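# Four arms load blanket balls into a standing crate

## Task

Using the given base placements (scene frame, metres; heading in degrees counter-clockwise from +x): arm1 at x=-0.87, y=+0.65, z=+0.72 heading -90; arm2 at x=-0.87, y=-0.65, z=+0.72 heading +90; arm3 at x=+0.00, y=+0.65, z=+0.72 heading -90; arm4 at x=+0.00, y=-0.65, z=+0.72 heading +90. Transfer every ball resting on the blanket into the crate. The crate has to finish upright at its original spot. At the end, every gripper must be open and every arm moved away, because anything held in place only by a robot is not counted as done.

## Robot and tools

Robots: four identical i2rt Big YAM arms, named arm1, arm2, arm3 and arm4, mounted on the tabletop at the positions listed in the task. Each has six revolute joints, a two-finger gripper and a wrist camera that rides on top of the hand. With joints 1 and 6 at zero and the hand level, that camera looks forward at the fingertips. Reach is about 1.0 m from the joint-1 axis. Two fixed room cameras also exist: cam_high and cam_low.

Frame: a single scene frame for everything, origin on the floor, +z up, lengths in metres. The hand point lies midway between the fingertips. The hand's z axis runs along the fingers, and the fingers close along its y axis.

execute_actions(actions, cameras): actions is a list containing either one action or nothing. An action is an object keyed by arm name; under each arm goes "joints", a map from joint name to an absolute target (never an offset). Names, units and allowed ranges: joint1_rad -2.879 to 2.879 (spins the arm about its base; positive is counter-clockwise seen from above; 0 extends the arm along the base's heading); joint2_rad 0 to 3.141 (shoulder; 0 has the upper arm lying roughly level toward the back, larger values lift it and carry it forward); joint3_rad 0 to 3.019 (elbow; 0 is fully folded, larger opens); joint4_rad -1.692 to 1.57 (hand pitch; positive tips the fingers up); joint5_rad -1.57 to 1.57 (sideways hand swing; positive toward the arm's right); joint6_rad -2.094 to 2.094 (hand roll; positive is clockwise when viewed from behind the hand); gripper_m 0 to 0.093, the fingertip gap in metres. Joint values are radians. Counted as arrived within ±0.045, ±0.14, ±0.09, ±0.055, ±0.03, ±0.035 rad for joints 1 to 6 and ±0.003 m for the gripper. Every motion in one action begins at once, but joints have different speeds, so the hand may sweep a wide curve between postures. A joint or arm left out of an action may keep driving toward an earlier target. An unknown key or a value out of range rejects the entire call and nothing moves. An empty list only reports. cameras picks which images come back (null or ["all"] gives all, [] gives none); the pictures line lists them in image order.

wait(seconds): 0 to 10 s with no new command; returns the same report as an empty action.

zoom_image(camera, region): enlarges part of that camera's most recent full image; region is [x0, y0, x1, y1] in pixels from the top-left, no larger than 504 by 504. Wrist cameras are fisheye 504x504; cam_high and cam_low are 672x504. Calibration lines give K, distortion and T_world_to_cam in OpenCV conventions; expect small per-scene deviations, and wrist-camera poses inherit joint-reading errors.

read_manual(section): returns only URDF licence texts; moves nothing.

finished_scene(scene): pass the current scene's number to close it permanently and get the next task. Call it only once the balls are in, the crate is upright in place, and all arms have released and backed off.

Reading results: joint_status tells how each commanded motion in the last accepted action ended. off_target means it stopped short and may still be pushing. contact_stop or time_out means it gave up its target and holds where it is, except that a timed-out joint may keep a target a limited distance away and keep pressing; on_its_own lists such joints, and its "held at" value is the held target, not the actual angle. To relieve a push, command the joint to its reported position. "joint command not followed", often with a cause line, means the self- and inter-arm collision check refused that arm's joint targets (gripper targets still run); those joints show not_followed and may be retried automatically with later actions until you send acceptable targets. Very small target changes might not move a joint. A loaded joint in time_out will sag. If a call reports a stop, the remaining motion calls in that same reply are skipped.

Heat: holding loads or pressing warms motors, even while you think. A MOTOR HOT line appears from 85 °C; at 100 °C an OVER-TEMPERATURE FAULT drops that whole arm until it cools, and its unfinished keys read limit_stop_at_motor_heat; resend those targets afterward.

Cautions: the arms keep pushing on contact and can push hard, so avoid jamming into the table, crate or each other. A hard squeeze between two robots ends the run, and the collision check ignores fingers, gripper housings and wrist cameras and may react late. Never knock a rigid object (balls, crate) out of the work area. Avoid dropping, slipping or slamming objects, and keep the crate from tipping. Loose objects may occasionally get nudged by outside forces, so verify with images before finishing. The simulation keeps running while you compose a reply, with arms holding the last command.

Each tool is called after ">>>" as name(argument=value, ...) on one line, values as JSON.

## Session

>>> execute_actions(actions=[])

Scene clock: 0.00 s.
arm1.joint_positions: joint1_rad=-0.017 joint2_rad=+0.438 joint3_rad=+1.477 joint4_rad=-1.539 joint5_rad=-0.006 joint6_rad=-0.008 gripper_m=+0.094
arm1.joint_status: not commanded
arm1.hand: x=-0.8751 y=+0.5343 z=+1.3027 quat_wxyz=(-0.356, -0.616, -0.600, +0.367) (m; scene frame)
arm2.joint_positions: joint1_rad=+0.001 joint2_rad=+0.449 joint3_rad=+1.476 joint4_rad=-1.534 joint5_rad=+0.010 joint6_rad=+0.011 gripper_m=+0.094
arm2.joint_status: not commanded
arm2.hand: x=-0.8688 y=-0.5324 z=+1.3795 quat_wxyz=(-0.359, +0.608, -0.608, -0.364) (m; scene frame)
arm3.joint_positions: joint1_rad=+0.017 joint2_rad=+0.425 joint3_rad=+1.478 joint4_rad=-1.533 joint5_rad=-0.008 joint6_rad=+0.004 gripper_m=+0.095
arm3.joint_status: not commanded
arm3.hand: x=+0.0069 y=+0.5360 z=+1.3521 quat_wxyz=(-0.370, -0.598, -0.612, +0.362) (m; scene frame)
arm4.joint_positions: joint1_rad=+0.005 joint2_rad=+0.439 joint3_rad=+1.480 joint4_rad=-1.539 joint5_rad=-0.012 joint6_rad=+0.001 gripper_m=+0.094
arm4.joint_status: not commanded
arm4.hand: x=-0.0120 y=-0.5322 z=+1.2922 quat_wxyz=(-0.354, +0.623, -0.593, -0.368) (m; scene frame)
pictures: arm1_cam_wrist, arm2_cam_wrist, arm3_cam_wrist, arm4_cam_wrist, cam_high, cam_low
Images, in order (width x height): arm1_cam_wrist 504x504, arm2_cam_wrist 504x504, arm3_cam_wrist 504x504, arm4_cam_wrist 504x504, cam_high 672x504, cam_low 672x504.

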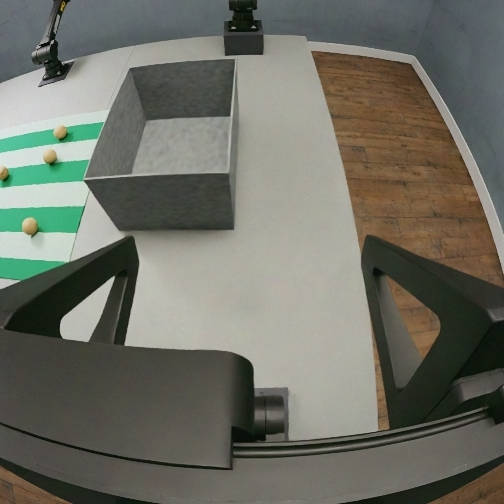

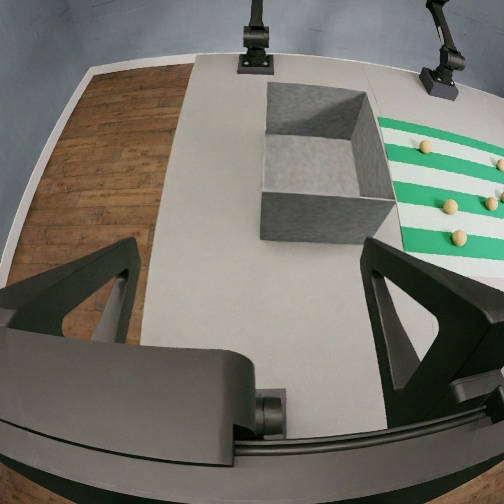

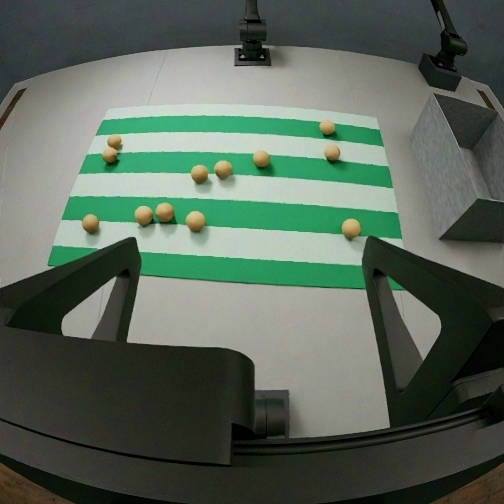

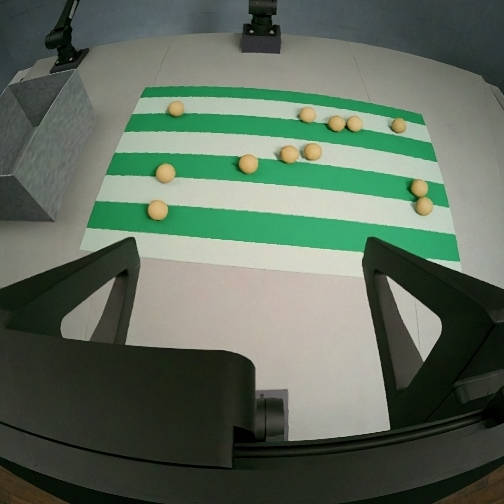

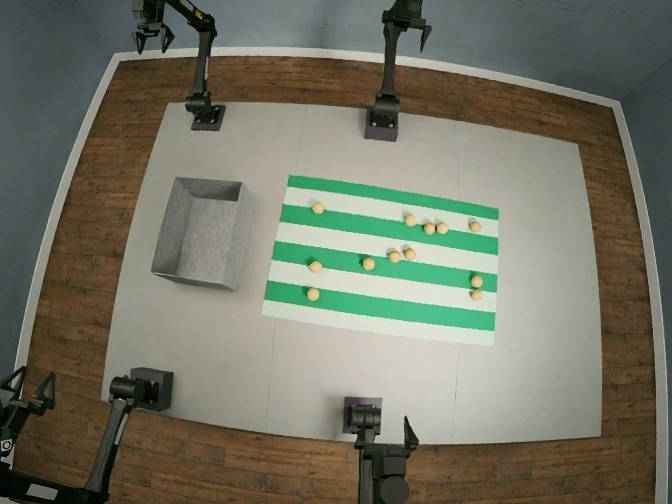

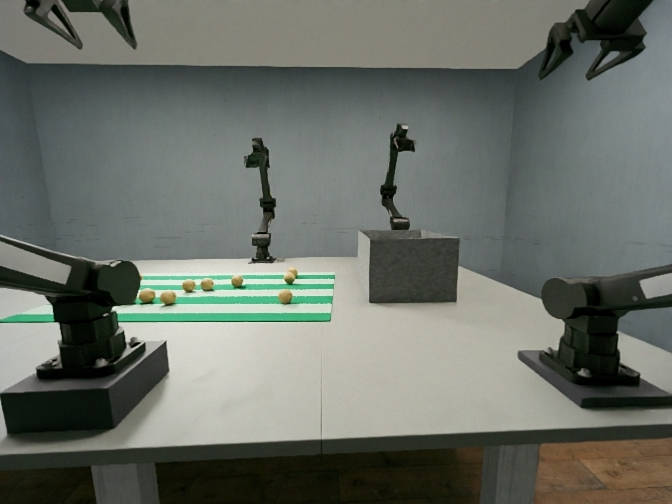

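>>> zoom_image(camera="cam_high", region=[280, 180, 448, 348])

>>> zoom_image(camera="cam_high", region=[380, 190, 506, 316])

>>> zoom_image(camera="cam_high", region=[120, 160, 288, 328])

Region (280, 180, 448, 348) of cam_high's 672x504 image, scaled by 3.000, with more detail than that image has.

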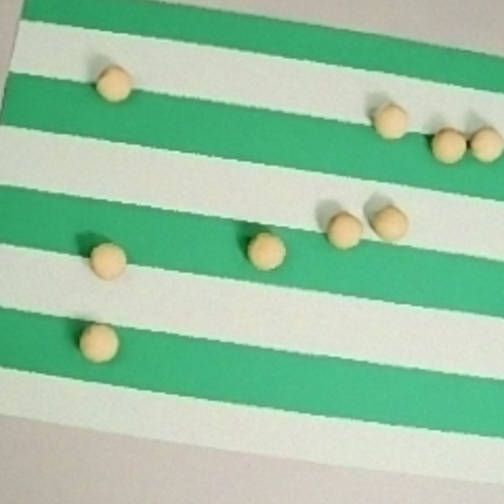

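Region (380, 190, 506, 316) of cam_high's 672x504 image, scaled by 4.000, with more detail than that image has.

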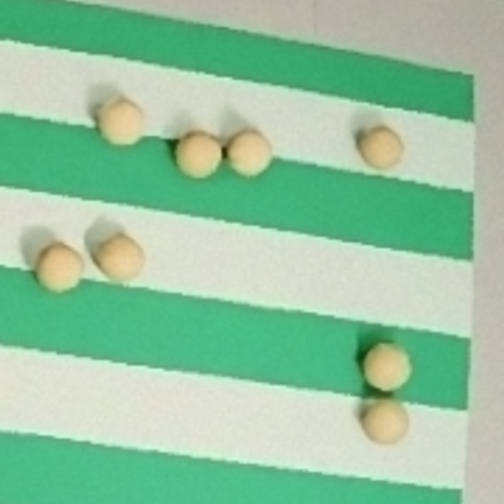

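Region (120, 160, 288, 328) of cam_high's 672x504 image, scaled by 3.000, with more detail than that image has.

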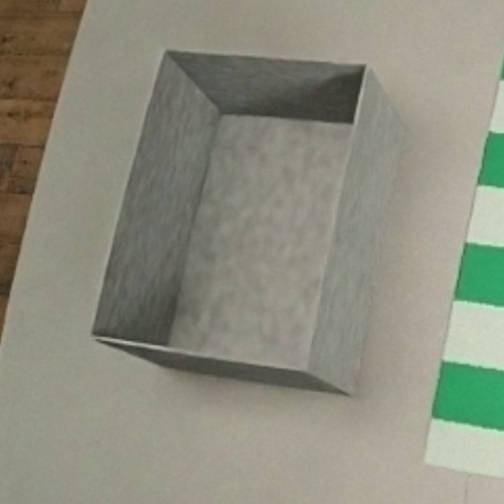

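>>> execute_actions(actions=[{"arm1":{"joints":{"joint1_rad":0.93,"joint2_rad":2.05,"joint3_rad":2.05,"joint4_rad":-0.88,"joint5_rad":0,"joint6_rad":0}},"arm2":{"joints":{"joint1_rad":-0.95,"joint2_rad":2.16,"joint3_rad":2.05,"joint4_rad":-0.77,"joint5_rad":0,"joint6_rad":0}},"arm3":{"joints":{"joint1_rad":0.745,"joint2_rad":1.98,"joint3_rad":1.86,"joint4_rad":-1.125,"joint5_rad":0}},"arm4":{"joints":{"joint1_rad":-0.72,"joint2_rad":1.96,"joint3_rad":1.99,"joint4_rad":-1.262,"joint5_rad":0,"joint6_rad":-0.7}}}], cameras=["arm1_cam_wrist","arm2_cam_wrist","arm3_cam_wrist","arm4_cam_wrist","cam_high"])

Scene clock: 85.57 s.
arm1.joint_positions: joint1_rad=+0.940 joint2_rad=+2.056 joint3_rad=+2.012 joint4_rad=-0.885 joint5_rad=+0.000 joint6_rad=-0.008 gripper_m=+0.094
arm1.joint_status: all done
arm1.hand: x=-0.2441 y=+0.1735 z=+0.9613 quat_wxyz=(-0.300, -0.299, -0.900, +0.103) (m; scene frame)
arm2.joint_positions: joint1_rad=-0.960 joint2_rad=+2.172 joint3_rad=+2.019 joint4_rad=-0.782 joint5_rad=+0.000 joint6_rad=+0.011 gripper_m=+0.094
arm2.joint_status: all done
arm2.hand: x=-0.2097 y=-0.1724 z=+0.9651 quat_wxyz=(-0.296, +0.287, -0.905, -0.103) (m; scene frame)
arm3.joint_positions: joint1_rad=+0.745 joint2_rad=+1.988 joint3_rad=+1.827 joint4_rad=-1.122 joint5_rad=+0.001 joint6_rad=+0.004 gripper_m=+0.095
arm3.joint_status: all done
arm3.hand: x=+0.4651 y=+0.1464 z=+0.9326 quat_wxyz=(-0.128, -0.398, -0.906, +0.057) (m; scene frame)
arm4.joint_positions: joint1_rad=-0.723 joint2_rad=+1.989 joint3_rad=+1.963 joint4_rad=-1.260 joint5_rad=-0.001 joint6_rad=-0.691 gripper_m=+0.094
arm4.joint_status: all done
arm4.hand: x=+0.4376 y=-0.1197 z=+0.9337 quat_wxyz=(-0.144, +0.700, -0.700, -0.009) (m; scene frame)
pictures: arm1_cam_wrist, arm2_cam_wrist, arm3_cam_wrist, arm4_cam_wrist, cam_high
camera_calibration (this result's frames):
arm1_cam_wrist: T_world_to_cam=[[-0.597983, -0.801507, -0.00190043, -0.000431005], [-0.801355, 0.597913, -0.0181862, -0.277728], [0.0157127, -0.00935212, -0.999833, 1.09118], [0, 0, 0, 1]] pos_world=[-0.239962, 0.175917, 1.08595]
arm2_cam_wrist: T_world_to_cam=[[0.568101, -0.822802, -0.0160598, -0.008299], [-0.822941, -0.568108, -0.0045662, -0.260764], [-0.00536663, 0.0158103, -0.999861, 1.09209], [0, 0, 0, 1]] pos_world=[-0.204018, -0.172237, 1.09062]
arm3_cam_wrist: T_world_to_cam=[[-0.732506, -0.680676, -0.0107042, 0.451295], [-0.644378, 0.6882, 0.333404, -0.106196], [-0.219573, 0.251118, -0.942723, 1.06211], [0, 0, 0, 1]] pos_world=[0.495357, 0.113555, 1.04151]
arm4_cam_wrist: T_world_to_cam=[[0.983638, -0.019675, 0.179079, -0.598095], [-0.0860249, -0.924671, 0.370922, -0.411966], [0.158291, -0.380259, -0.911234, 0.863385], [0, 0, 0, 1]] pos_world=[0.416203, -0.064391, 1.04666]
Images, in order (width x height): arm1_cam_wrist 504x504, arm2_cam_wrist 504x504, arm3_cam_wrist 504x504, arm4_cam_wrist 504x504, cam_high 672x504.

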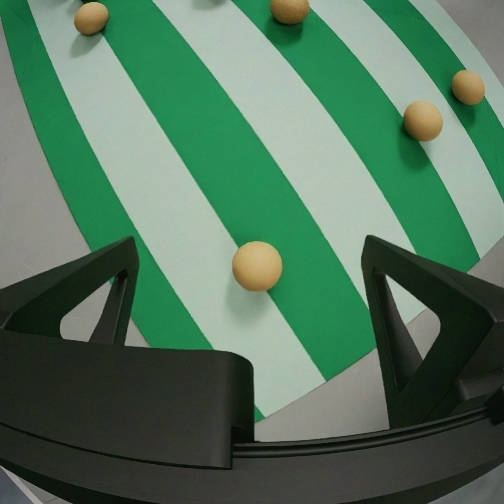

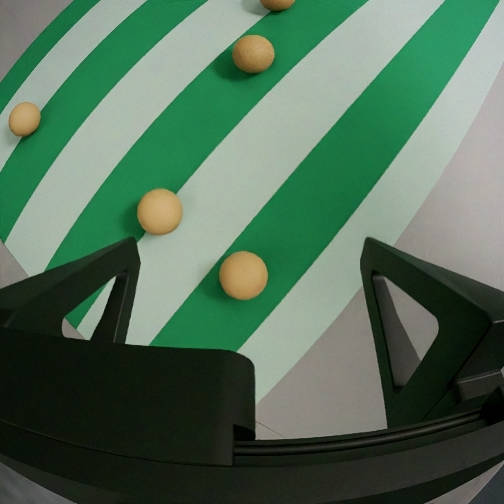

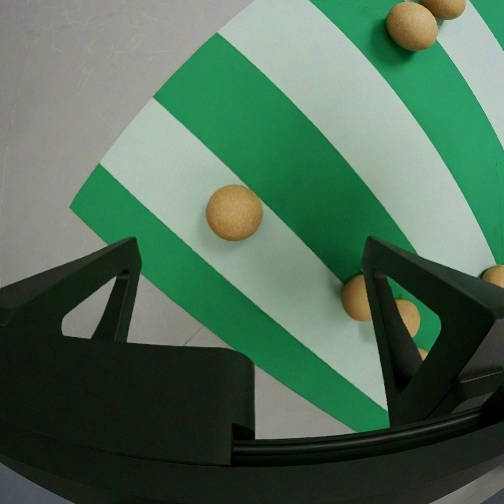

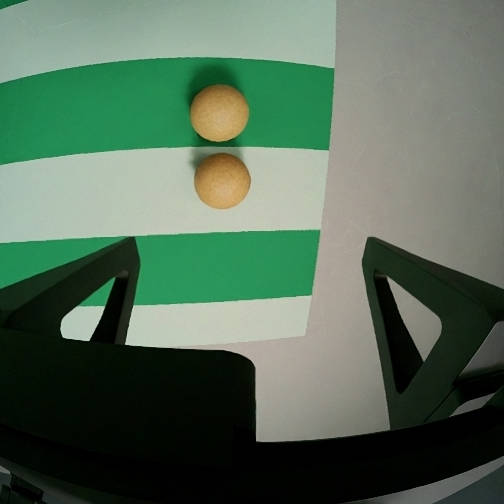

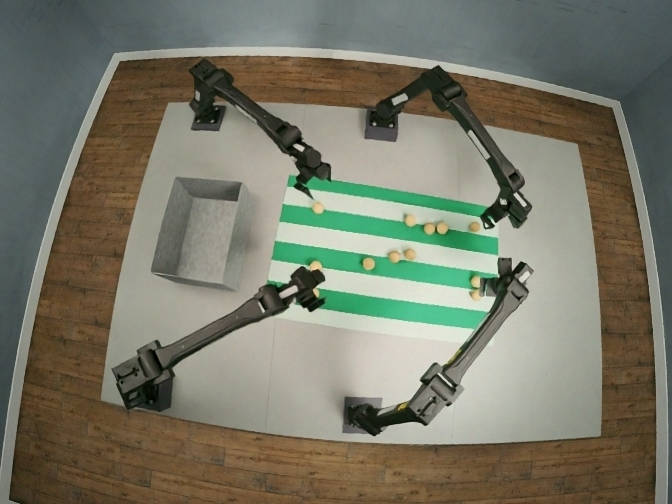

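>>> execute_actions(actions=[{"arm1":{"joints":{"joint1_rad":0.925,"joint2_rad":2.31,"joint4_rad":-0.9}},"arm2":{"joints":{"joint1_rad":-0.94,"joint2_rad":2.43,"joint4_rad":-0.765}},"arm3":{"joints":{"joint1_rad":0.775,"joint2_rad":2.255,"joint4_rad":-1.135}},"arm4":{"joints":{"joint1_rad":-0.738,"joint2_rad":2.25,"joint4_rad":-1.22}}}], cameras=["arm1_cam_wrist","arm2_cam_wrist","arm3_cam_wrist","arm4_cam_wrist","cam_low"])

Scene clock: 101.20 s.
arm1.joint_positions: joint1_rad=+0.932 joint2_rad=+2.317 joint3_rad=+2.028 joint4_rad=-0.895 joint5_rad=-0.003 joint6_rad=-0.006 gripper_m=+0.094
arm1.joint_status: all done
arm1.hand: x=-0.2471 y=+0.1684 z=+0.7666 quat_wxyz=(-0.183, -0.314, -0.930, +0.062) (m; scene frame)
arm2.joint_positions: joint1_rad=-0.951 joint2_rad=+2.445 joint3_rad=+2.027 joint4_rad=-0.776 joint5_rad=+0.001 joint6_rad=+0.009 gripper_m=+0.094
arm2.joint_status: all done
arm2.hand: x=-0.2304 y=-0.1765 z=+0.7554 quat_wxyz=(-0.178, +0.303, -0.934, -0.064) (m; scene frame)
arm3.joint_positions: joint1_rad=+0.768 joint2_rad=+2.260 joint3_rad=+1.843 joint4_rad=-1.131 joint5_rad=-0.002 joint6_rad=+0.004 gripper_m=+0.095
arm3.joint_status: all done
arm3.hand: x=+0.4657 y=+0.1687 z=+0.7595 quat_wxyz=(-0.007, -0.392, -0.920, +0.003) (m; scene frame)
arm4.joint_positions: joint1_rad=-0.736 joint2_rad=+2.262 joint3_rad=+1.969 joint4_rad=-1.227 joint5_rad=-0.002 joint6_rad=-0.692 gripper_m=+0.094
arm4.joint_status: all done
arm4.hand: x=+0.4493 y=-0.1216 z=+0.7542 quat_wxyz=(-0.028, +0.702, -0.711, +0.001) (m; scene frame)
pictures: arm1_cam_wrist, arm2_cam_wrist, arm3_cam_wrist, arm4_cam_wrist, cam_low
camera_calibration (this result's frames):
arm1_cam_wrist: T_world_to_cam=[[-0.605287, -0.795971, -0.00758929, -0.00505935], [-0.774686, 0.586855, 0.235504, -0.466613], [-0.183001, 0.148427, -0.971844, 0.799357], [0, 0, 0, 1]] pos_world=[-0.218258, 0.151161, 0.886701]
arm2_cam_wrist: T_world_to_cam=[[0.575785, -0.817566, -0.00754619, -0.00700496], [-0.790533, -0.559055, 0.250031, -0.464357], [-0.208636, -0.137999, -0.968208, 0.784452], [0, 0, 0, 1]] pos_world=[-0.199391, -0.157074, 0.875564]
arm3_cam_wrist: T_world_to_cam=[[-0.718907, -0.694969, -0.0137995, 0.463516], [-0.577112, 0.58569, 0.56913, -0.256475], [-0.387446, 0.417116, -0.822132, 0.852083], [0, 0, 0, 1]] pos_world=[0.515346, 0.116927, 0.852888]
arm4_cam_wrist: T_world_to_cam=[[0.999404, -0.0145523, 0.0312998, -0.472462], [-0.02911, -0.842619, 0.537723, -0.487536], [0.0185487, -0.538314, -0.84254, 0.689006], [0, 0, 0, 1]] pos_world=[0.445208, -0.0467815, 0.857463]
Images, in order (width x height): arm1_cam_wrist 504x504, arm2_cam_wrist 504x504, arm3_cam_wrist 504x504, arm4_cam_wrist 504x504, cam_low 672x504.

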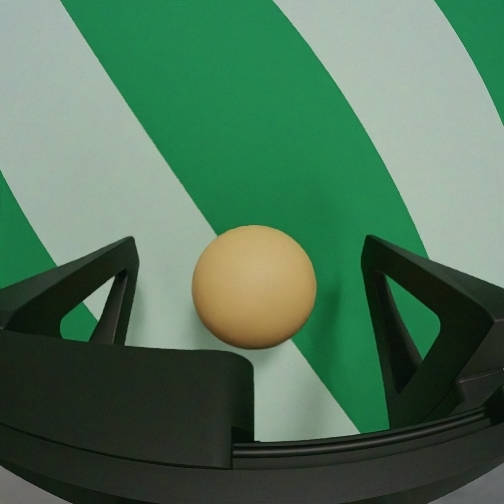

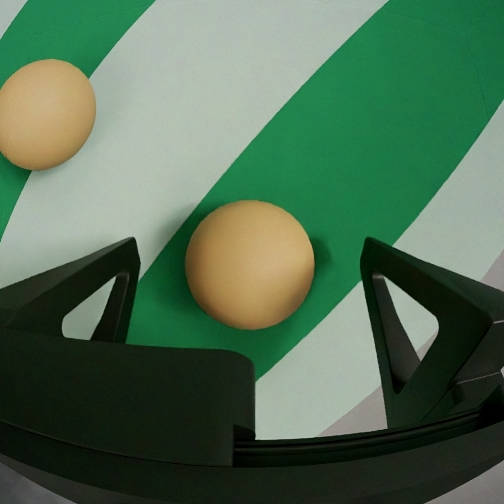

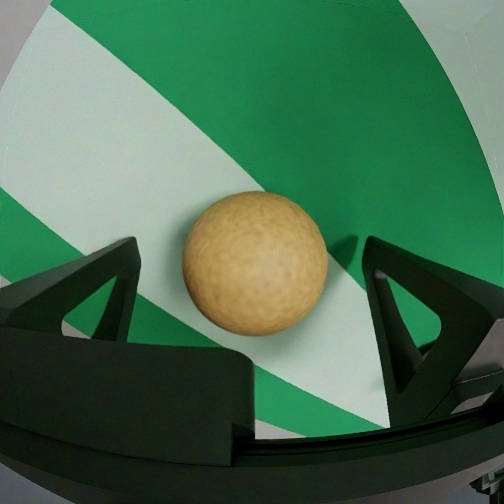

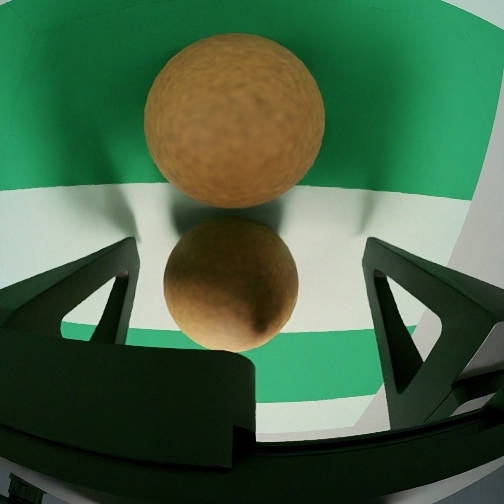

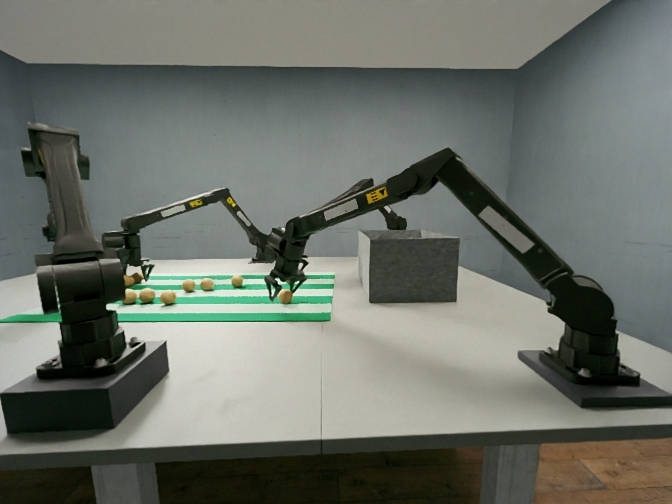

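>>> execute_actions(actions=[{"arm1":{"joints":{"joint3_rad":1.995,"gripper_m":0.041}},"arm2":{"joints":{"joint3_rad":2.005,"joint4_rad":-0.745,"gripper_m":0.041}},"arm3":{"joints":{"joint3_rad":1.828,"joint4_rad":-1.11,"gripper_m":0.041}},"arm4":{"joints":{"joint3_rad":1.95,"joint4_rad":-1.24,"gripper_m":0.041}}}], cameras=["arm1_cam_wrist","arm2_cam_wrist","arm3_cam_wrist","arm4_cam_wrist"])

Scene clock: 106.77 s.
arm1.joint_positions: joint1_rad=+0.932 joint2_rad=+2.315 joint3_rad=+2.007 joint4_rad=-0.894 joint5_rad=-0.003 joint6_rad=-0.006 gripper_m=+0.047
arm1.joint_status: gripper_m off_target (ended at +0.047, target +0.041); the others done
arm1.hand: x=-0.2524 y=+0.1724 z=+0.7591 quat_wxyz=(-0.175, -0.314, -0.931, +0.059) (m; scene frame)
arm2.joint_positions: joint1_rad=-0.951 joint2_rad=+2.443 joint3_rad=+2.014 joint4_rad=-0.762 joint5_rad=+0.001 joint6_rad=+0.009 gripper_m=+0.047
arm2.joint_status: gripper_m off_target (ended at +0.047, target +0.041); the others done
arm2.hand: x=-0.2316 y=-0.1773 z=+0.7527 quat_wxyz=(-0.180, +0.303, -0.934, -0.064) (m; scene frame)
arm3.joint_positions: joint1_rad=+0.768 joint2_rad=+2.260 joint3_rad=+1.834 joint4_rad=-1.119 joint5_rad=-0.002 joint6_rad=+0.004 gripper_m=+0.047
arm3.joint_status: gripper_m off_target (ended at +0.047, target +0.041); the others done
arm3.hand: x=+0.4652 y=+0.1692 z=+0.7562 quat_wxyz=(-0.008, -0.392, -0.920, +0.004) (m; scene frame)
arm4.joint_positions: joint1_rad=-0.736 joint2_rad=+2.262 joint3_rad=+1.960 joint4_rad=-1.232 joint5_rad=-0.001 joint6_rad=-0.692 gripper_m=+0.046
arm4.joint_status: gripper_m off_target (ended at +0.046, target +0.041); the others done
arm4.hand: x=+0.4467 y=-0.1250 z=+0.7508 quat_wxyz=(-0.022, +0.702, -0.711, +0.002) (m; scene frame)
pictures: arm1_cam_wrist, arm2_cam_wrist, arm3_cam_wrist, arm4_cam_wrist
camera_calibration (this result's frames):
arm1_cam_wrist: T_world_to_cam=[[-0.605511, -0.795803, -0.0073743, -0.00538016], [-0.771158, 0.58442, 0.252524, -0.48294], [-0.19665, 0.158593, -0.967563, 0.782074], [0, 0, 0, 1]] pos_world=[-0.221887, 0.153927, 0.87862]
arm2_cam_wrist: T_world_to_cam=[[0.575897, -0.817483, -0.00798177, -0.00660061], [-0.791103, -0.559722, 0.246713, -0.46275], [-0.206151, -0.135767, -0.969056, 0.783022], [0, 0, 0, 1]] pos_world=[-0.20086, -0.158098, 0.872906]
arm3_cam_wrist: T_world_to_cam=[[-0.718873, -0.695005, -0.0138019, 0.463453], [-0.578322, 0.58693, 0.566618, -0.252974], [-0.385702, 0.415308, -0.823865, 0.849739], [0, 0, 0, 1]] pos_world=[0.514609, 0.117676, 0.849806]
arm4_cam_wrist: T_world_to_cam=[[0.999621, -0.0140545, 0.0236916, -0.464154], [-0.0247305, -0.836699, 0.547104, -0.496908], [0.0121335, -0.547482, -0.836729, 0.681753], [0, 0, 0, 1]] pos_world=[0.443417, -0.0490384, 0.8533]
Images, in order (width x height): arm1_cam_wrist 504x504, arm2_cam_wrist 504x504, arm3_cam_wrist 504x504, arm4_cam_wrist 504x504.

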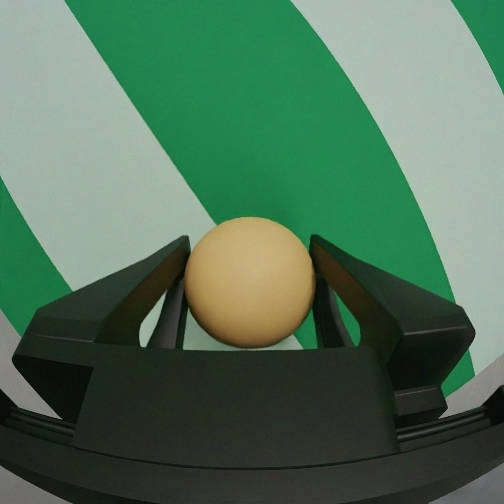

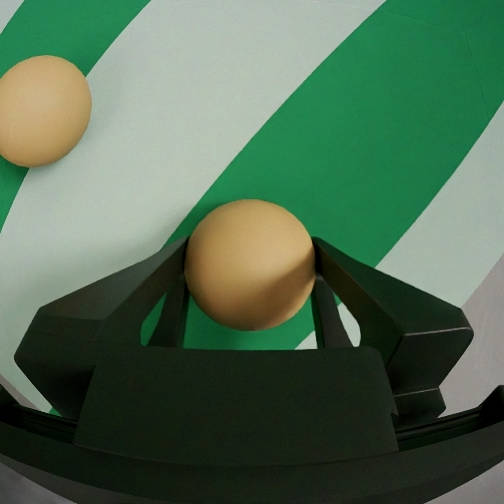

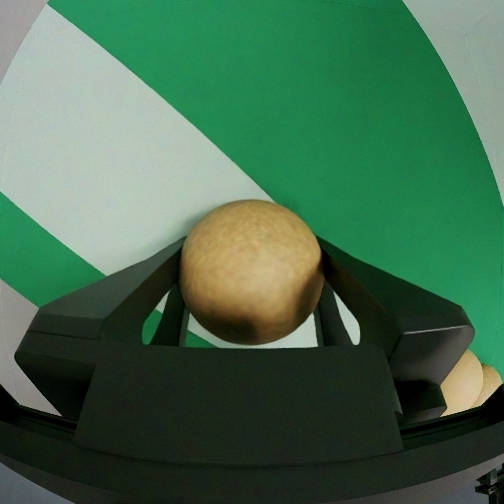

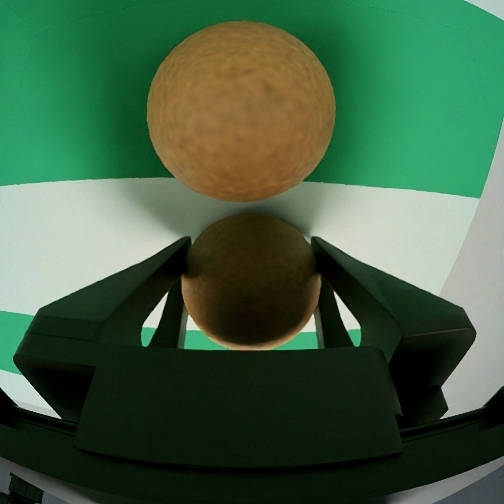

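>>> execute_actions(actions=[{"arm1":{"joints":{"joint2_rad":0.75}},"arm2":{"joints":{"joint2_rad":0.8}},"arm3":{"joints":{"joint1_rad":-0.885,"joint2_rad":1.25,"joint4_rad":-1.55}},"arm4":{"joints":{"joint1_rad":0.85,"joint2_rad":1.25,"joint4_rad":-1.6}}}], cameras=["cam_high"])

Scene clock: 123.77 s.
arm1.joint_positions: joint1_rad=+0.932 joint2_rad=+0.754 joint3_rad=+1.990 joint4_rad=-0.897 joint5_rad=-0.003 joint6_rad=-0.006 gripper_m=+0.047
arm1.joint_status: all done
arm1.hand: x=-0.7538 y=+0.5606 z=+1.6206 quat_wxyz=(-0.773, -0.183, -0.546, +0.266) (m; scene frame)
arm2.joint_positions: joint1_rad=-0.951 joint2_rad=+0.800 joint3_rad=+2.005 joint4_rad=-0.748 joint5_rad=+0.001 joint6_rad=+0.009 gripper_m=+0.047
arm2.joint_status: all done
arm2.hand: x=-0.7354 y=-0.5610 z=+1.7297 quat_wxyz=(-0.805, +0.159, -0.503, -0.272) (m; scene frame)
arm3.joint_positions: joint1_rad=-0.895 joint2_rad=+1.273 joint3_rad=+1.808 joint4_rad=-1.543 joint5_rad=+0.001 joint6_rad=+0.004 gripper_m=+0.047
arm3.joint_status: all done
arm3.hand: x=-0.3365 y=+0.3759 z=+1.2860 quat_wxyz=(-0.089, -0.906, -0.318, +0.265) (m; scene frame)
arm4.joint_positions: joint1_rad=+0.851 joint2_rad=+1.250 joint3_rad=+1.935 joint4_rad=-1.597 joint5_rad=-0.002 joint6_rad=-0.693 gripper_m=+0.046
arm4.joint_status: all done
arm4.hand: x=-0.3250 y=-0.3862 z=+1.2818 quat_wxyz=(-0.204, +0.948, +0.003, -0.245) (m; scene frame)
pictures: cam_high
joint command not followed: on one or more control steps a check withheld the commanded joint targets of the arm3 arm, and it was not sent them on those steps.
cause: the commanded joint targets would bring a part of the robot too close to another arm (this arm's wrist (the part past joint 4) and the other arm's wrist (the part past joint 4)); next, command targets that bring no part of the robot closer to that arm.
Images, in order (width x height): cam_high 672x504.

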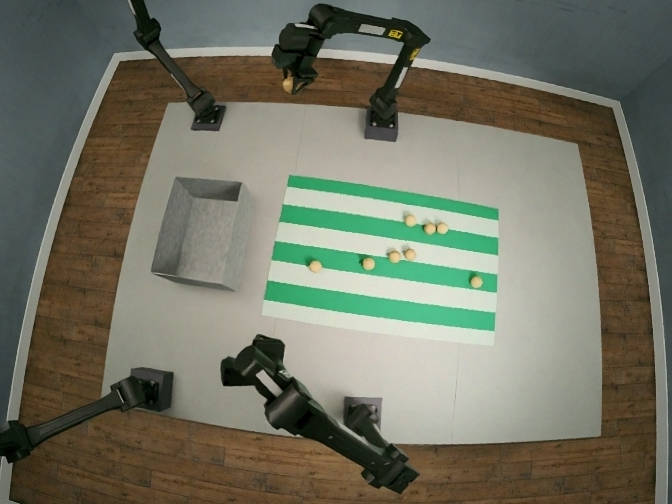

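>>> execute_actions(actions=[{"arm1":{"joints":{"joint1_rad":0.25,"joint3_rad":1.6,"joint4_rad":-1.5}},"arm2":{"joints":{"joint1_rad":-0.25,"joint3_rad":1.6,"joint4_rad":-1.5}},"arm3":{"joints":{"joint2_rad":2.19,"joint3_rad":2.25,"joint4_rad":-0.93}},"arm4":{"joints":{"joint2_rad":2.18,"joint3_rad":2.42,"joint4_rad":-1.0,"joint6_rad":0}}}], cameras=["cam_high","arm3_cam_wrist","arm4_cam_wrist"])

Scene clock: 130.20 s.
arm1.joint_positions: joint1_rad=+0.258 joint2_rad=+0.747 joint3_rad=+1.584 joint4_rad=-1.496 joint5_rad=-0.003 joint6_rad=-0.006 gripper_m=+0.047
arm1.joint_status: all done
arm1.hand: x=-0.8146 y=+0.4179 z=+1.3100 quat_wxyz=(-0.348, -0.552, -0.707, +0.272) (m; scene frame)
arm2.joint_positions: joint1_rad=-0.260 joint2_rad=+0.805 joint3_rad=+1.585 joint4_rad=-1.483 joint5_rad=+0.001 joint6_rad=+0.009 gripper_m=+0.047
arm2.joint_status: all done
arm2.hand: x=-0.8041 y=-0.3956 z=+1.3771 quat_wxyz=(-0.332, +0.554, -0.716, -0.264) (m; scene frame)
arm3.joint_positions: joint1_rad=-0.891 joint2_rad=+2.211 joint3_rad=+2.212 joint4_rad=-0.942 joint5_rad=+0.002 joint6_rad=+0.001 gripper_m=+0.047
arm3.joint_status: all done
arm3.hand: x=-0.6435 y=+0.1280 z=+0.9827 quat_wxyz=(-0.100, -0.896, -0.317, +0.294) (m; scene frame)
arm4.joint_positions: joint1_rad=+0.851 joint2_rad=+2.212 joint3_rad=+2.381 joint4_rad=-1.014 joint5_rad=-0.002 joint6_rad=-0.010 gripper_m=+0.046
arm4.joint_status: all done
arm4.hand: x=-0.6532 y=-0.1140 z=+0.9927 quat_wxyz=(-0.121, +0.884, -0.311, -0.329) (m; scene frame)
pictures: arm3_cam_wrist, arm4_cam_wrist, cam_high
camera_calibration (this result's frames):
arm3_cam_wrist: T_world_to_cam=[[-0.635887, 0.771779, -0.00217715, -0.504887], [0.77175, 0.635832, -0.0109194, 0.43173], [-0.00704307, -0.00862372, -0.999938, 1.09677], [0, 0, 0, 1]] pos_world=[-0.646514, 0.124612, 1.10031]
arm4_cam_wrist: T_world_to_cam=[[0.624386, 0.781114, 0.00159173, 0.497259], [0.77659, -0.620548, -0.108755, 0.551925], [-0.0839624, 0.0691413, -0.994067, 1.06728], [0, 0, 0, 1]] pos_world=[-0.649489, -0.119714, 1.12019]
Images, in order (width x height): arm3_cam_wrist 504x504, arm4_cam_wrist 504x504, cam_high 672x504.

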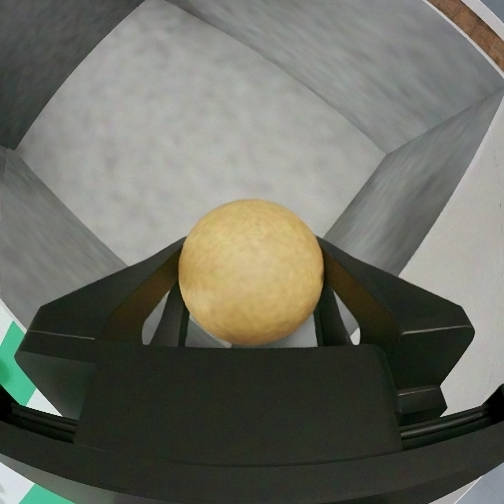

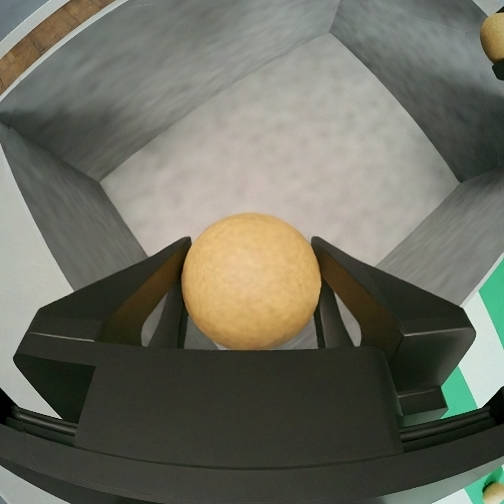

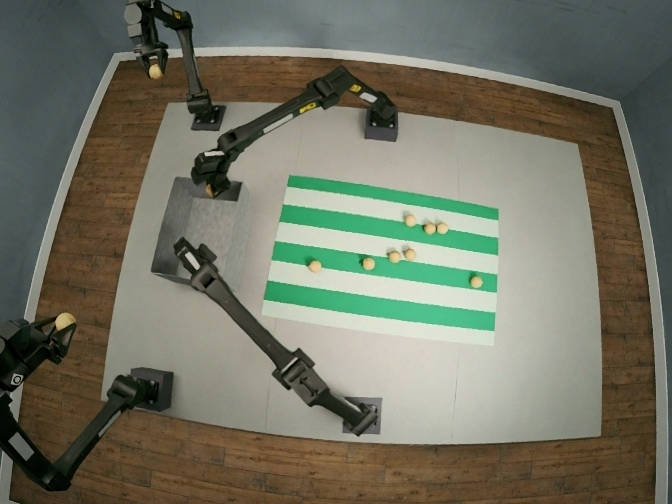

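>>> execute_actions(actions=[{"arm3":{"joints":{"joint1_rad":0.305,"joint2_rad":1.6,"gripper_m":0.093}},"arm4":{"joints":{"joint2_rad":1.75,"gripper_m":0.093}}}], cameras=["cam_high"])

Scene clock: 145.63 s.
arm1.joint_positions: joint1_rad=+0.258 joint2_rad=+0.747 joint3_rad=+1.584 joint4_rad=-1.496 joint5_rad=-0.003 joint6_rad=-0.006 gripper_m=+0.047
arm1.joint_status: not commanded
arm1.hand: x=-0.8146 y=+0.4179 z=+1.3100 quat_wxyz=(-0.348, -0.552, -0.707, +0.272) (m; scene frame)
arm2.joint_positions: joint1_rad=-0.260 joint2_rad=+0.805 joint3_rad=+1.585 joint4_rad=-1.483 joint5_rad=+0.001 joint6_rad=+0.009 gripper_m=+0.047
arm2.joint_status: not commanded
arm2.hand: x=-0.8041 y=-0.3956 z=+1.3771 quat_wxyz=(-0.332, +0.554, -0.716, -0.264) (m; scene frame)
arm3.joint_positions: joint1_rad=+0.306 joint2_rad=+1.586 joint3_rad=+2.242 joint4_rad=-0.931 joint5_rad=-0.002 joint6_rad=+0.001 gripper_m=+0.093
arm3.joint_status: all done
arm3.hand: x=+0.1965 y=+0.0422 z=+1.4563 quat_wxyz=(-0.485, -0.471, -0.646, +0.356) (m; scene frame)
arm4.joint_positions: joint1_rad=+0.851 joint2_rad=+1.762 joint3_rad=+2.414 joint4_rad=-1.003 joint5_rad=-0.002 joint6_rad=-0.009 gripper_m=+0.093
arm4.joint_status: all done
arm4.hand: x=-0.5433 y=-0.2071 z=+1.3575 quat_wxyz=(-0.196, +0.776, -0.272, -0.534) (m; scene frame)
pictures: cam_high
Images, in order (width x height): cam_high 672x504.

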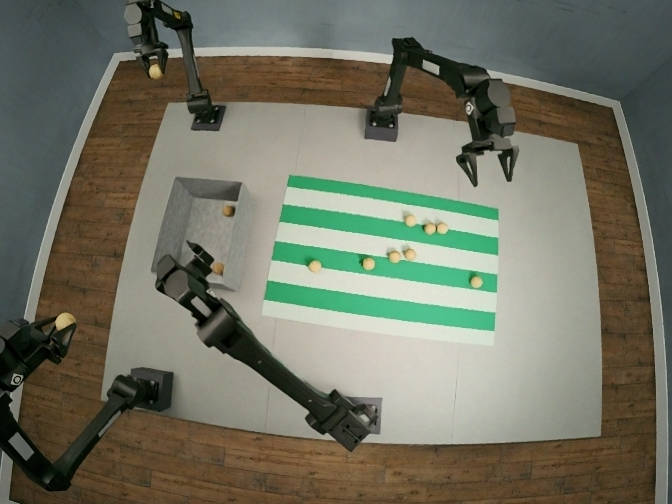

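>>> execute_actions(actions=[{"arm1":{"joints":{"joint2_rad":1.625,"joint3_rad":1.52,"joint4_rad":-1.268,"joint6_rad":0.7}},"arm2":{"joints":{"joint2_rad":1.705,"joint3_rad":1.42,"joint4_rad":-1.084,"joint6_rad":0.7}},"arm3":{"joints":{"joint3_rad":1.235,"joint4_rad":-0.865,"joint6_rad":-0.4}},"arm4":{"joints":{"joint1_rad":0.008,"joint3_rad":1.69,"joint4_rad":-1.15}}}], cameras=["cam_high","arm3_cam_wrist","arm4_cam_wrist"])

Scene clock: 160.20 s.
arm1.joint_positions: joint1_rad=+0.258 joint2_rad=+1.644 joint3_rad=+1.502 joint4_rad=-1.273 joint5_rad=-0.003 joint6_rad=+0.684 gripper_m=+0.047
arm1.joint_status: all done
arm1.hand: x=-0.7443 y=+0.1324 z=+0.9461 quat_wxyz=(-0.075, -0.843, -0.532, +0.023) (m; scene frame)
arm2.joint_positions: joint1_rad=-0.260 joint2_rad=+1.705 joint3_rad=+1.409 joint4_rad=-1.102 joint5_rad=+0.001 joint6_rad=+0.687 gripper_m=+0.047
arm2.joint_status: all done
arm2.hand: x=-0.7378 y=-0.1198 z=+0.9626 quat_wxyz=(-0.047, +0.314, -0.945, -0.078) (m; scene frame)
arm3.joint_positions: joint1_rad=+0.306 joint2_rad=+1.595 joint3_rad=+1.231 joint4_rad=-0.868 joint5_rad=-0.002 joint6_rad=-0.393 gripper_m=+0.093
arm3.joint_status: all done
arm3.hand: x=+0.1633 y=+0.1370 z=+0.9218 quat_wxyz=(-0.111, -0.415, -0.894, +0.123) (m; scene frame)
arm4.joint_positions: joint1_rad=+0.010 joint2_rad=+1.774 joint3_rad=+1.690 joint4_rad=-1.148 joint5_rad=+0.001 joint6_rad=-0.007 gripper_m=+0.093
arm4.joint_status: all done
arm4.hand: x=-0.0273 y=-0.0230 z=+0.9498 quat_wxyz=(-0.121, +0.714, -0.680, -0.116) (m; scene frame)
pictures: arm3_cam_wrist, arm4_cam_wrist, cam_high
camera_calibration (this result's frames):
arm3_cam_wrist: T_world_to_cam=[[-0.767214, -0.630905, 0.115505, 0.106232], [-0.576645, 0.757338, 0.306465, -0.286297], [-0.280826, 0.168519, -0.944848, 1.0113], [0, 0, 0, 1]] pos_world=[0.20041, 0.113423, 1.03099]
arm4_cam_wrist: T_world_to_cam=[[0.998785, 0.049062, 0.00460626, 0.0259613], [0.0460597, -0.962699, 0.266627, -0.266703], [0.0175157, -0.266091, -0.963789, 1.03717], [0, 0, 0, 1]] pos_world=[-0.0318123, 0.0179526, 1.0706]
Images, in order (width x height): arm3_cam_wrist 504x504, arm4_cam_wrist 504x504, cam_high 672x504.

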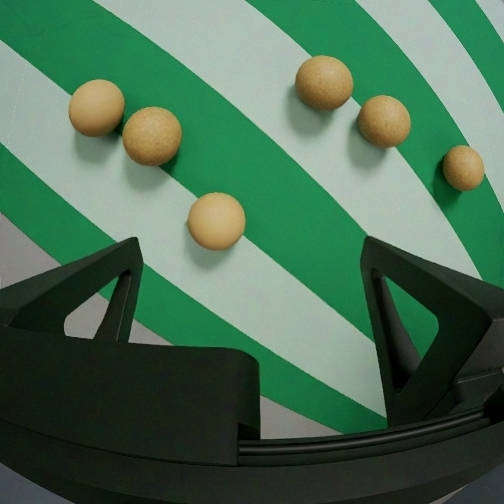

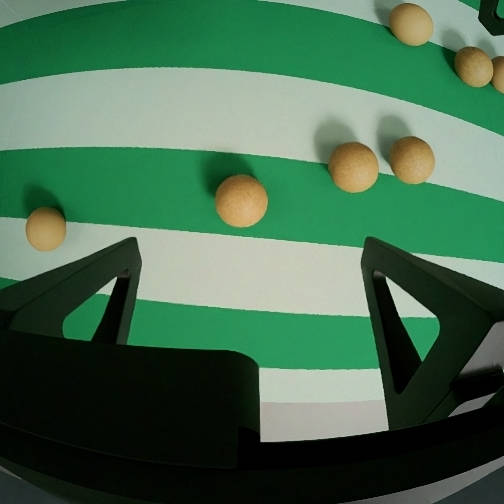

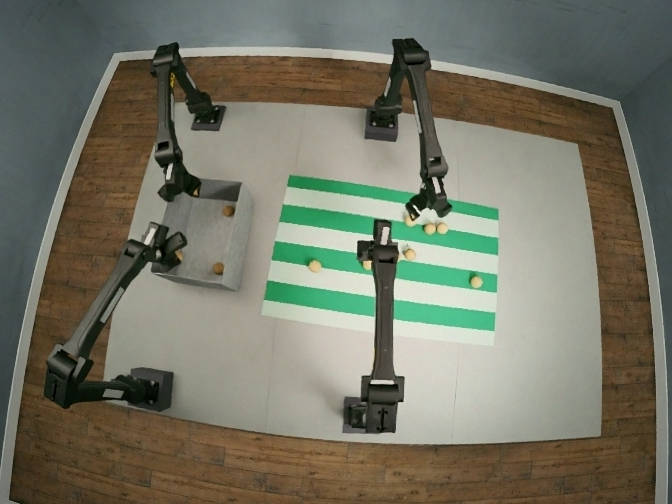

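>>> execute_actions(actions=[{"arm1":{"joints":{"joint2_rad":1.1,"gripper_m":0.07}},"arm2":{"joints":{"joint2_rad":1.15,"gripper_m":0.07}},"arm3":{"joints":{"joint2_rad":1.918,"joint3_rad":1.227,"joint4_rad":-0.885}},"arm4":{"joints":{"joint1_rad":0.035,"joint2_rad":2.09,"joint3_rad":1.685,"joint4_rad":-1.17}}}], cameras=["cam_high","arm3_cam_wrist","arm4_cam_wrist"])

Scene clock: 175.93 s.
arm1.joint_positions: joint1_rad=+0.258 joint2_rad=+1.113 joint3_rad=+1.502 joint4_rad=-1.273 joint5_rad=-0.003 joint6_rad=+0.686 gripper_m=+0.070
arm1.joint_status: all done
arm1.hand: x=-0.7707 y=+0.2385 z=+1.1942 quat_wxyz=(-0.321, -0.796, -0.502, +0.105) (m; scene frame)
arm2.joint_positions: joint1_rad=-0.260 joint2_rad=+1.142 joint3_rad=+1.409 joint4_rad=-1.100 joint5_rad=+0.001 joint6_rad=+0.688 gripper_m=+0.070
arm2.joint_status: all done
arm2.hand: x=-0.7582 y=-0.2074 z=+1.2403 quat_wxyz=(-0.193, +0.293, -0.884, -0.309) (m; scene frame)
arm3.joint_positions: joint1_rad=+0.306 joint2_rad=+1.930 joint3_rad=+1.215 joint4_rad=-0.879 joint5_rad=+0.002 joint6_rad=-0.394 gripper_m=+0.093
arm3.joint_status: all done
arm3.hand: x=+0.1505 y=+0.1720 z=+0.7479 quat_wxyz=(+0.012, -0.421, -0.907, -0.008) (m; scene frame)
arm4.joint_positions: joint1_rad=+0.028 joint2_rad=+2.098 joint3_rad=+1.685 joint4_rad=-1.168 joint5_rad=-0.002 joint6_rad=-0.005 gripper_m=+0.093
arm4.joint_status: all done
arm4.hand: x=-0.0365 y=-0.0326 z=+0.7501 quat_wxyz=(+0.001, +0.729, -0.684, +0.008) (m; scene frame)
pictures: arm3_cam_wrist, arm4_cam_wrist, cam_high
camera_calibration (this result's frames):
arm3_cam_wrist: T_world_to_cam=[[-0.762625, -0.646568, -0.01877, 0.241003], [-0.523632, 0.600067, 0.604756, -0.470902], [-0.379752, 0.471031, -0.79619, 0.689213], [0, 0, 0, 1]] pos_world=[0.198945, 0.113757, 0.838049]
arm4_cam_wrist: T_world_to_cam=[[0.998025, 0.0628073, -0.00129422, 0.0413375], [0.0518873, -0.812538, 0.580594, -0.452668], [0.0354139, -0.579514, -0.814192, 0.720488], [0, 0, 0, 1]] pos_world=[-0.0432835, 0.0471269, 0.849486]
Images, in order (width x height): arm3_cam_wrist 504x504, arm4_cam_wrist 504x504, cam_high 672x504.

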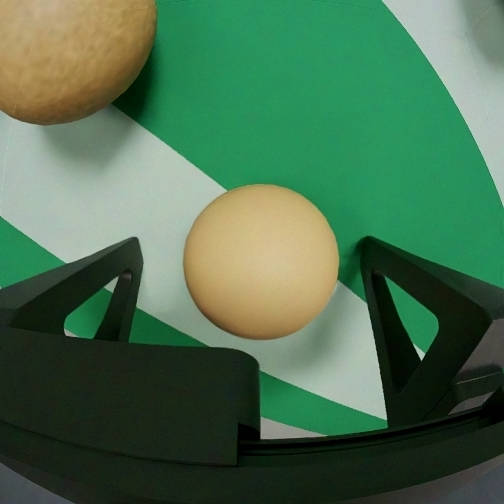

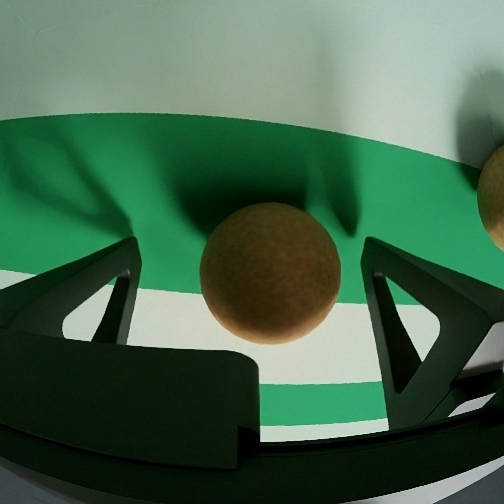

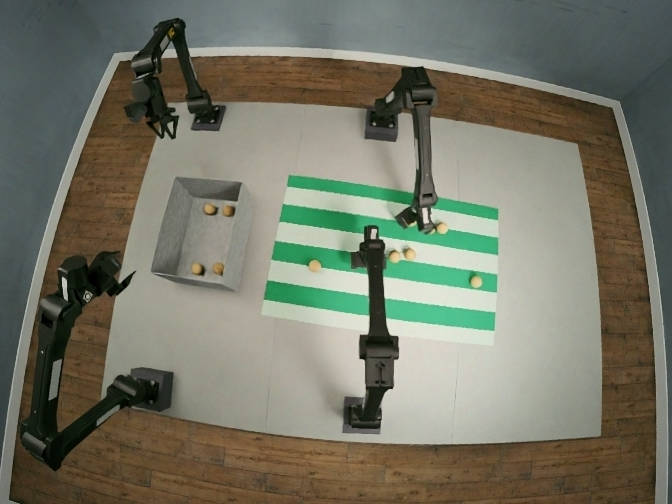

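>>> execute_actions(actions=[{"arm3":{"joints":{"joint3_rad":1.262,"gripper_m":0.041}},"arm4":{"joints":{"joint1_rad":0.01,"gripper_m":0.041}}}], cameras=["arm3_cam_wrist","arm4_cam_wrist"])

Scene clock: 179.60 s.
arm1.joint_positions: joint1_rad=+0.258 joint2_rad=+1.113 joint3_rad=+1.502 joint4_rad=-1.273 joint5_rad=-0.003 joint6_rad=+0.686 gripper_m=+0.070
arm1.joint_status: not commanded
arm1.hand: x=-0.7707 y=+0.2385 z=+1.1942 quat_wxyz=(-0.321, -0.796, -0.502, +0.105) (m; scene frame)
arm2.joint_positions: joint1_rad=-0.260 joint2_rad=+1.142 joint3_rad=+1.409 joint4_rad=-1.100 joint5_rad=+0.001 joint6_rad=+0.688 gripper_m=+0.070
arm2.joint_status: not commanded
arm2.hand: x=-0.7582 y=-0.2074 z=+1.2403 quat_wxyz=(-0.193, +0.293, -0.884, -0.309) (m; scene frame)
arm3.joint_positions: joint1_rad=+0.306 joint2_rad=+1.930 joint3_rad=+1.221 joint4_rad=-0.879 joint5_rad=+0.002 joint6_rad=-0.394 gripper_m=+0.047
arm3.joint_status: gripper_m off_target (ended at +0.047, target +0.041); the others done
arm3.hand: x=+0.1513 y=+0.1695 z=+0.7494 quat_wxyz=(+0.010, -0.421, -0.907, -0.006) (m; scene frame)
arm4.joint_positions: joint1_rad=+0.017 joint2_rad=+2.098 joint3_rad=+1.685 joint4_rad=-1.168 joint5_rad=-0.001 joint6_rad=-0.005 gripper_m=+0.047
arm4.joint_status: gripper_m off_target (ended at +0.047, target +0.041); the others done
arm4.hand: x=-0.0297 y=-0.0322 z=+0.7501 quat_wxyz=(+0.001, +0.726, -0.688, +0.008) (m; scene frame)
pictures: arm3_cam_wrist, arm4_cam_wrist
camera_calibration (this result's frames):
arm3_cam_wrist: T_world_to_cam=[[-0.762578, -0.646681, -0.0167087, 0.238481], [-0.524623, 0.60312, 0.600847, -0.467308], [-0.378479, 0.466959, -0.799189, 0.694652], [0, 0, 0, 1]] pos_world=[0.199611, 0.111691, 0.839924]
arm4_cam_wrist: T_world_to_cam=[[0.998639, 0.0521541, -0.000503892, 0.0336836], [0.042759, -0.813134, 0.580504, -0.452991], [0.0298659, -0.579735, -0.814257, 0.720393], [0, 0, 0, 1]] pos_world=[-0.0357835, 0.0475379, 0.849565]
Images, in order (width x height): arm3_cam_wrist 504x504, arm4_cam_wrist 504x504.

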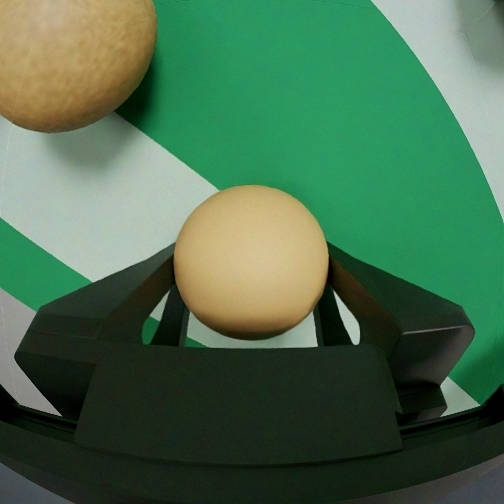

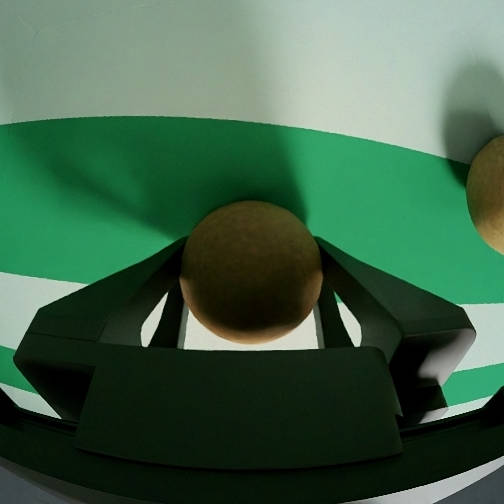

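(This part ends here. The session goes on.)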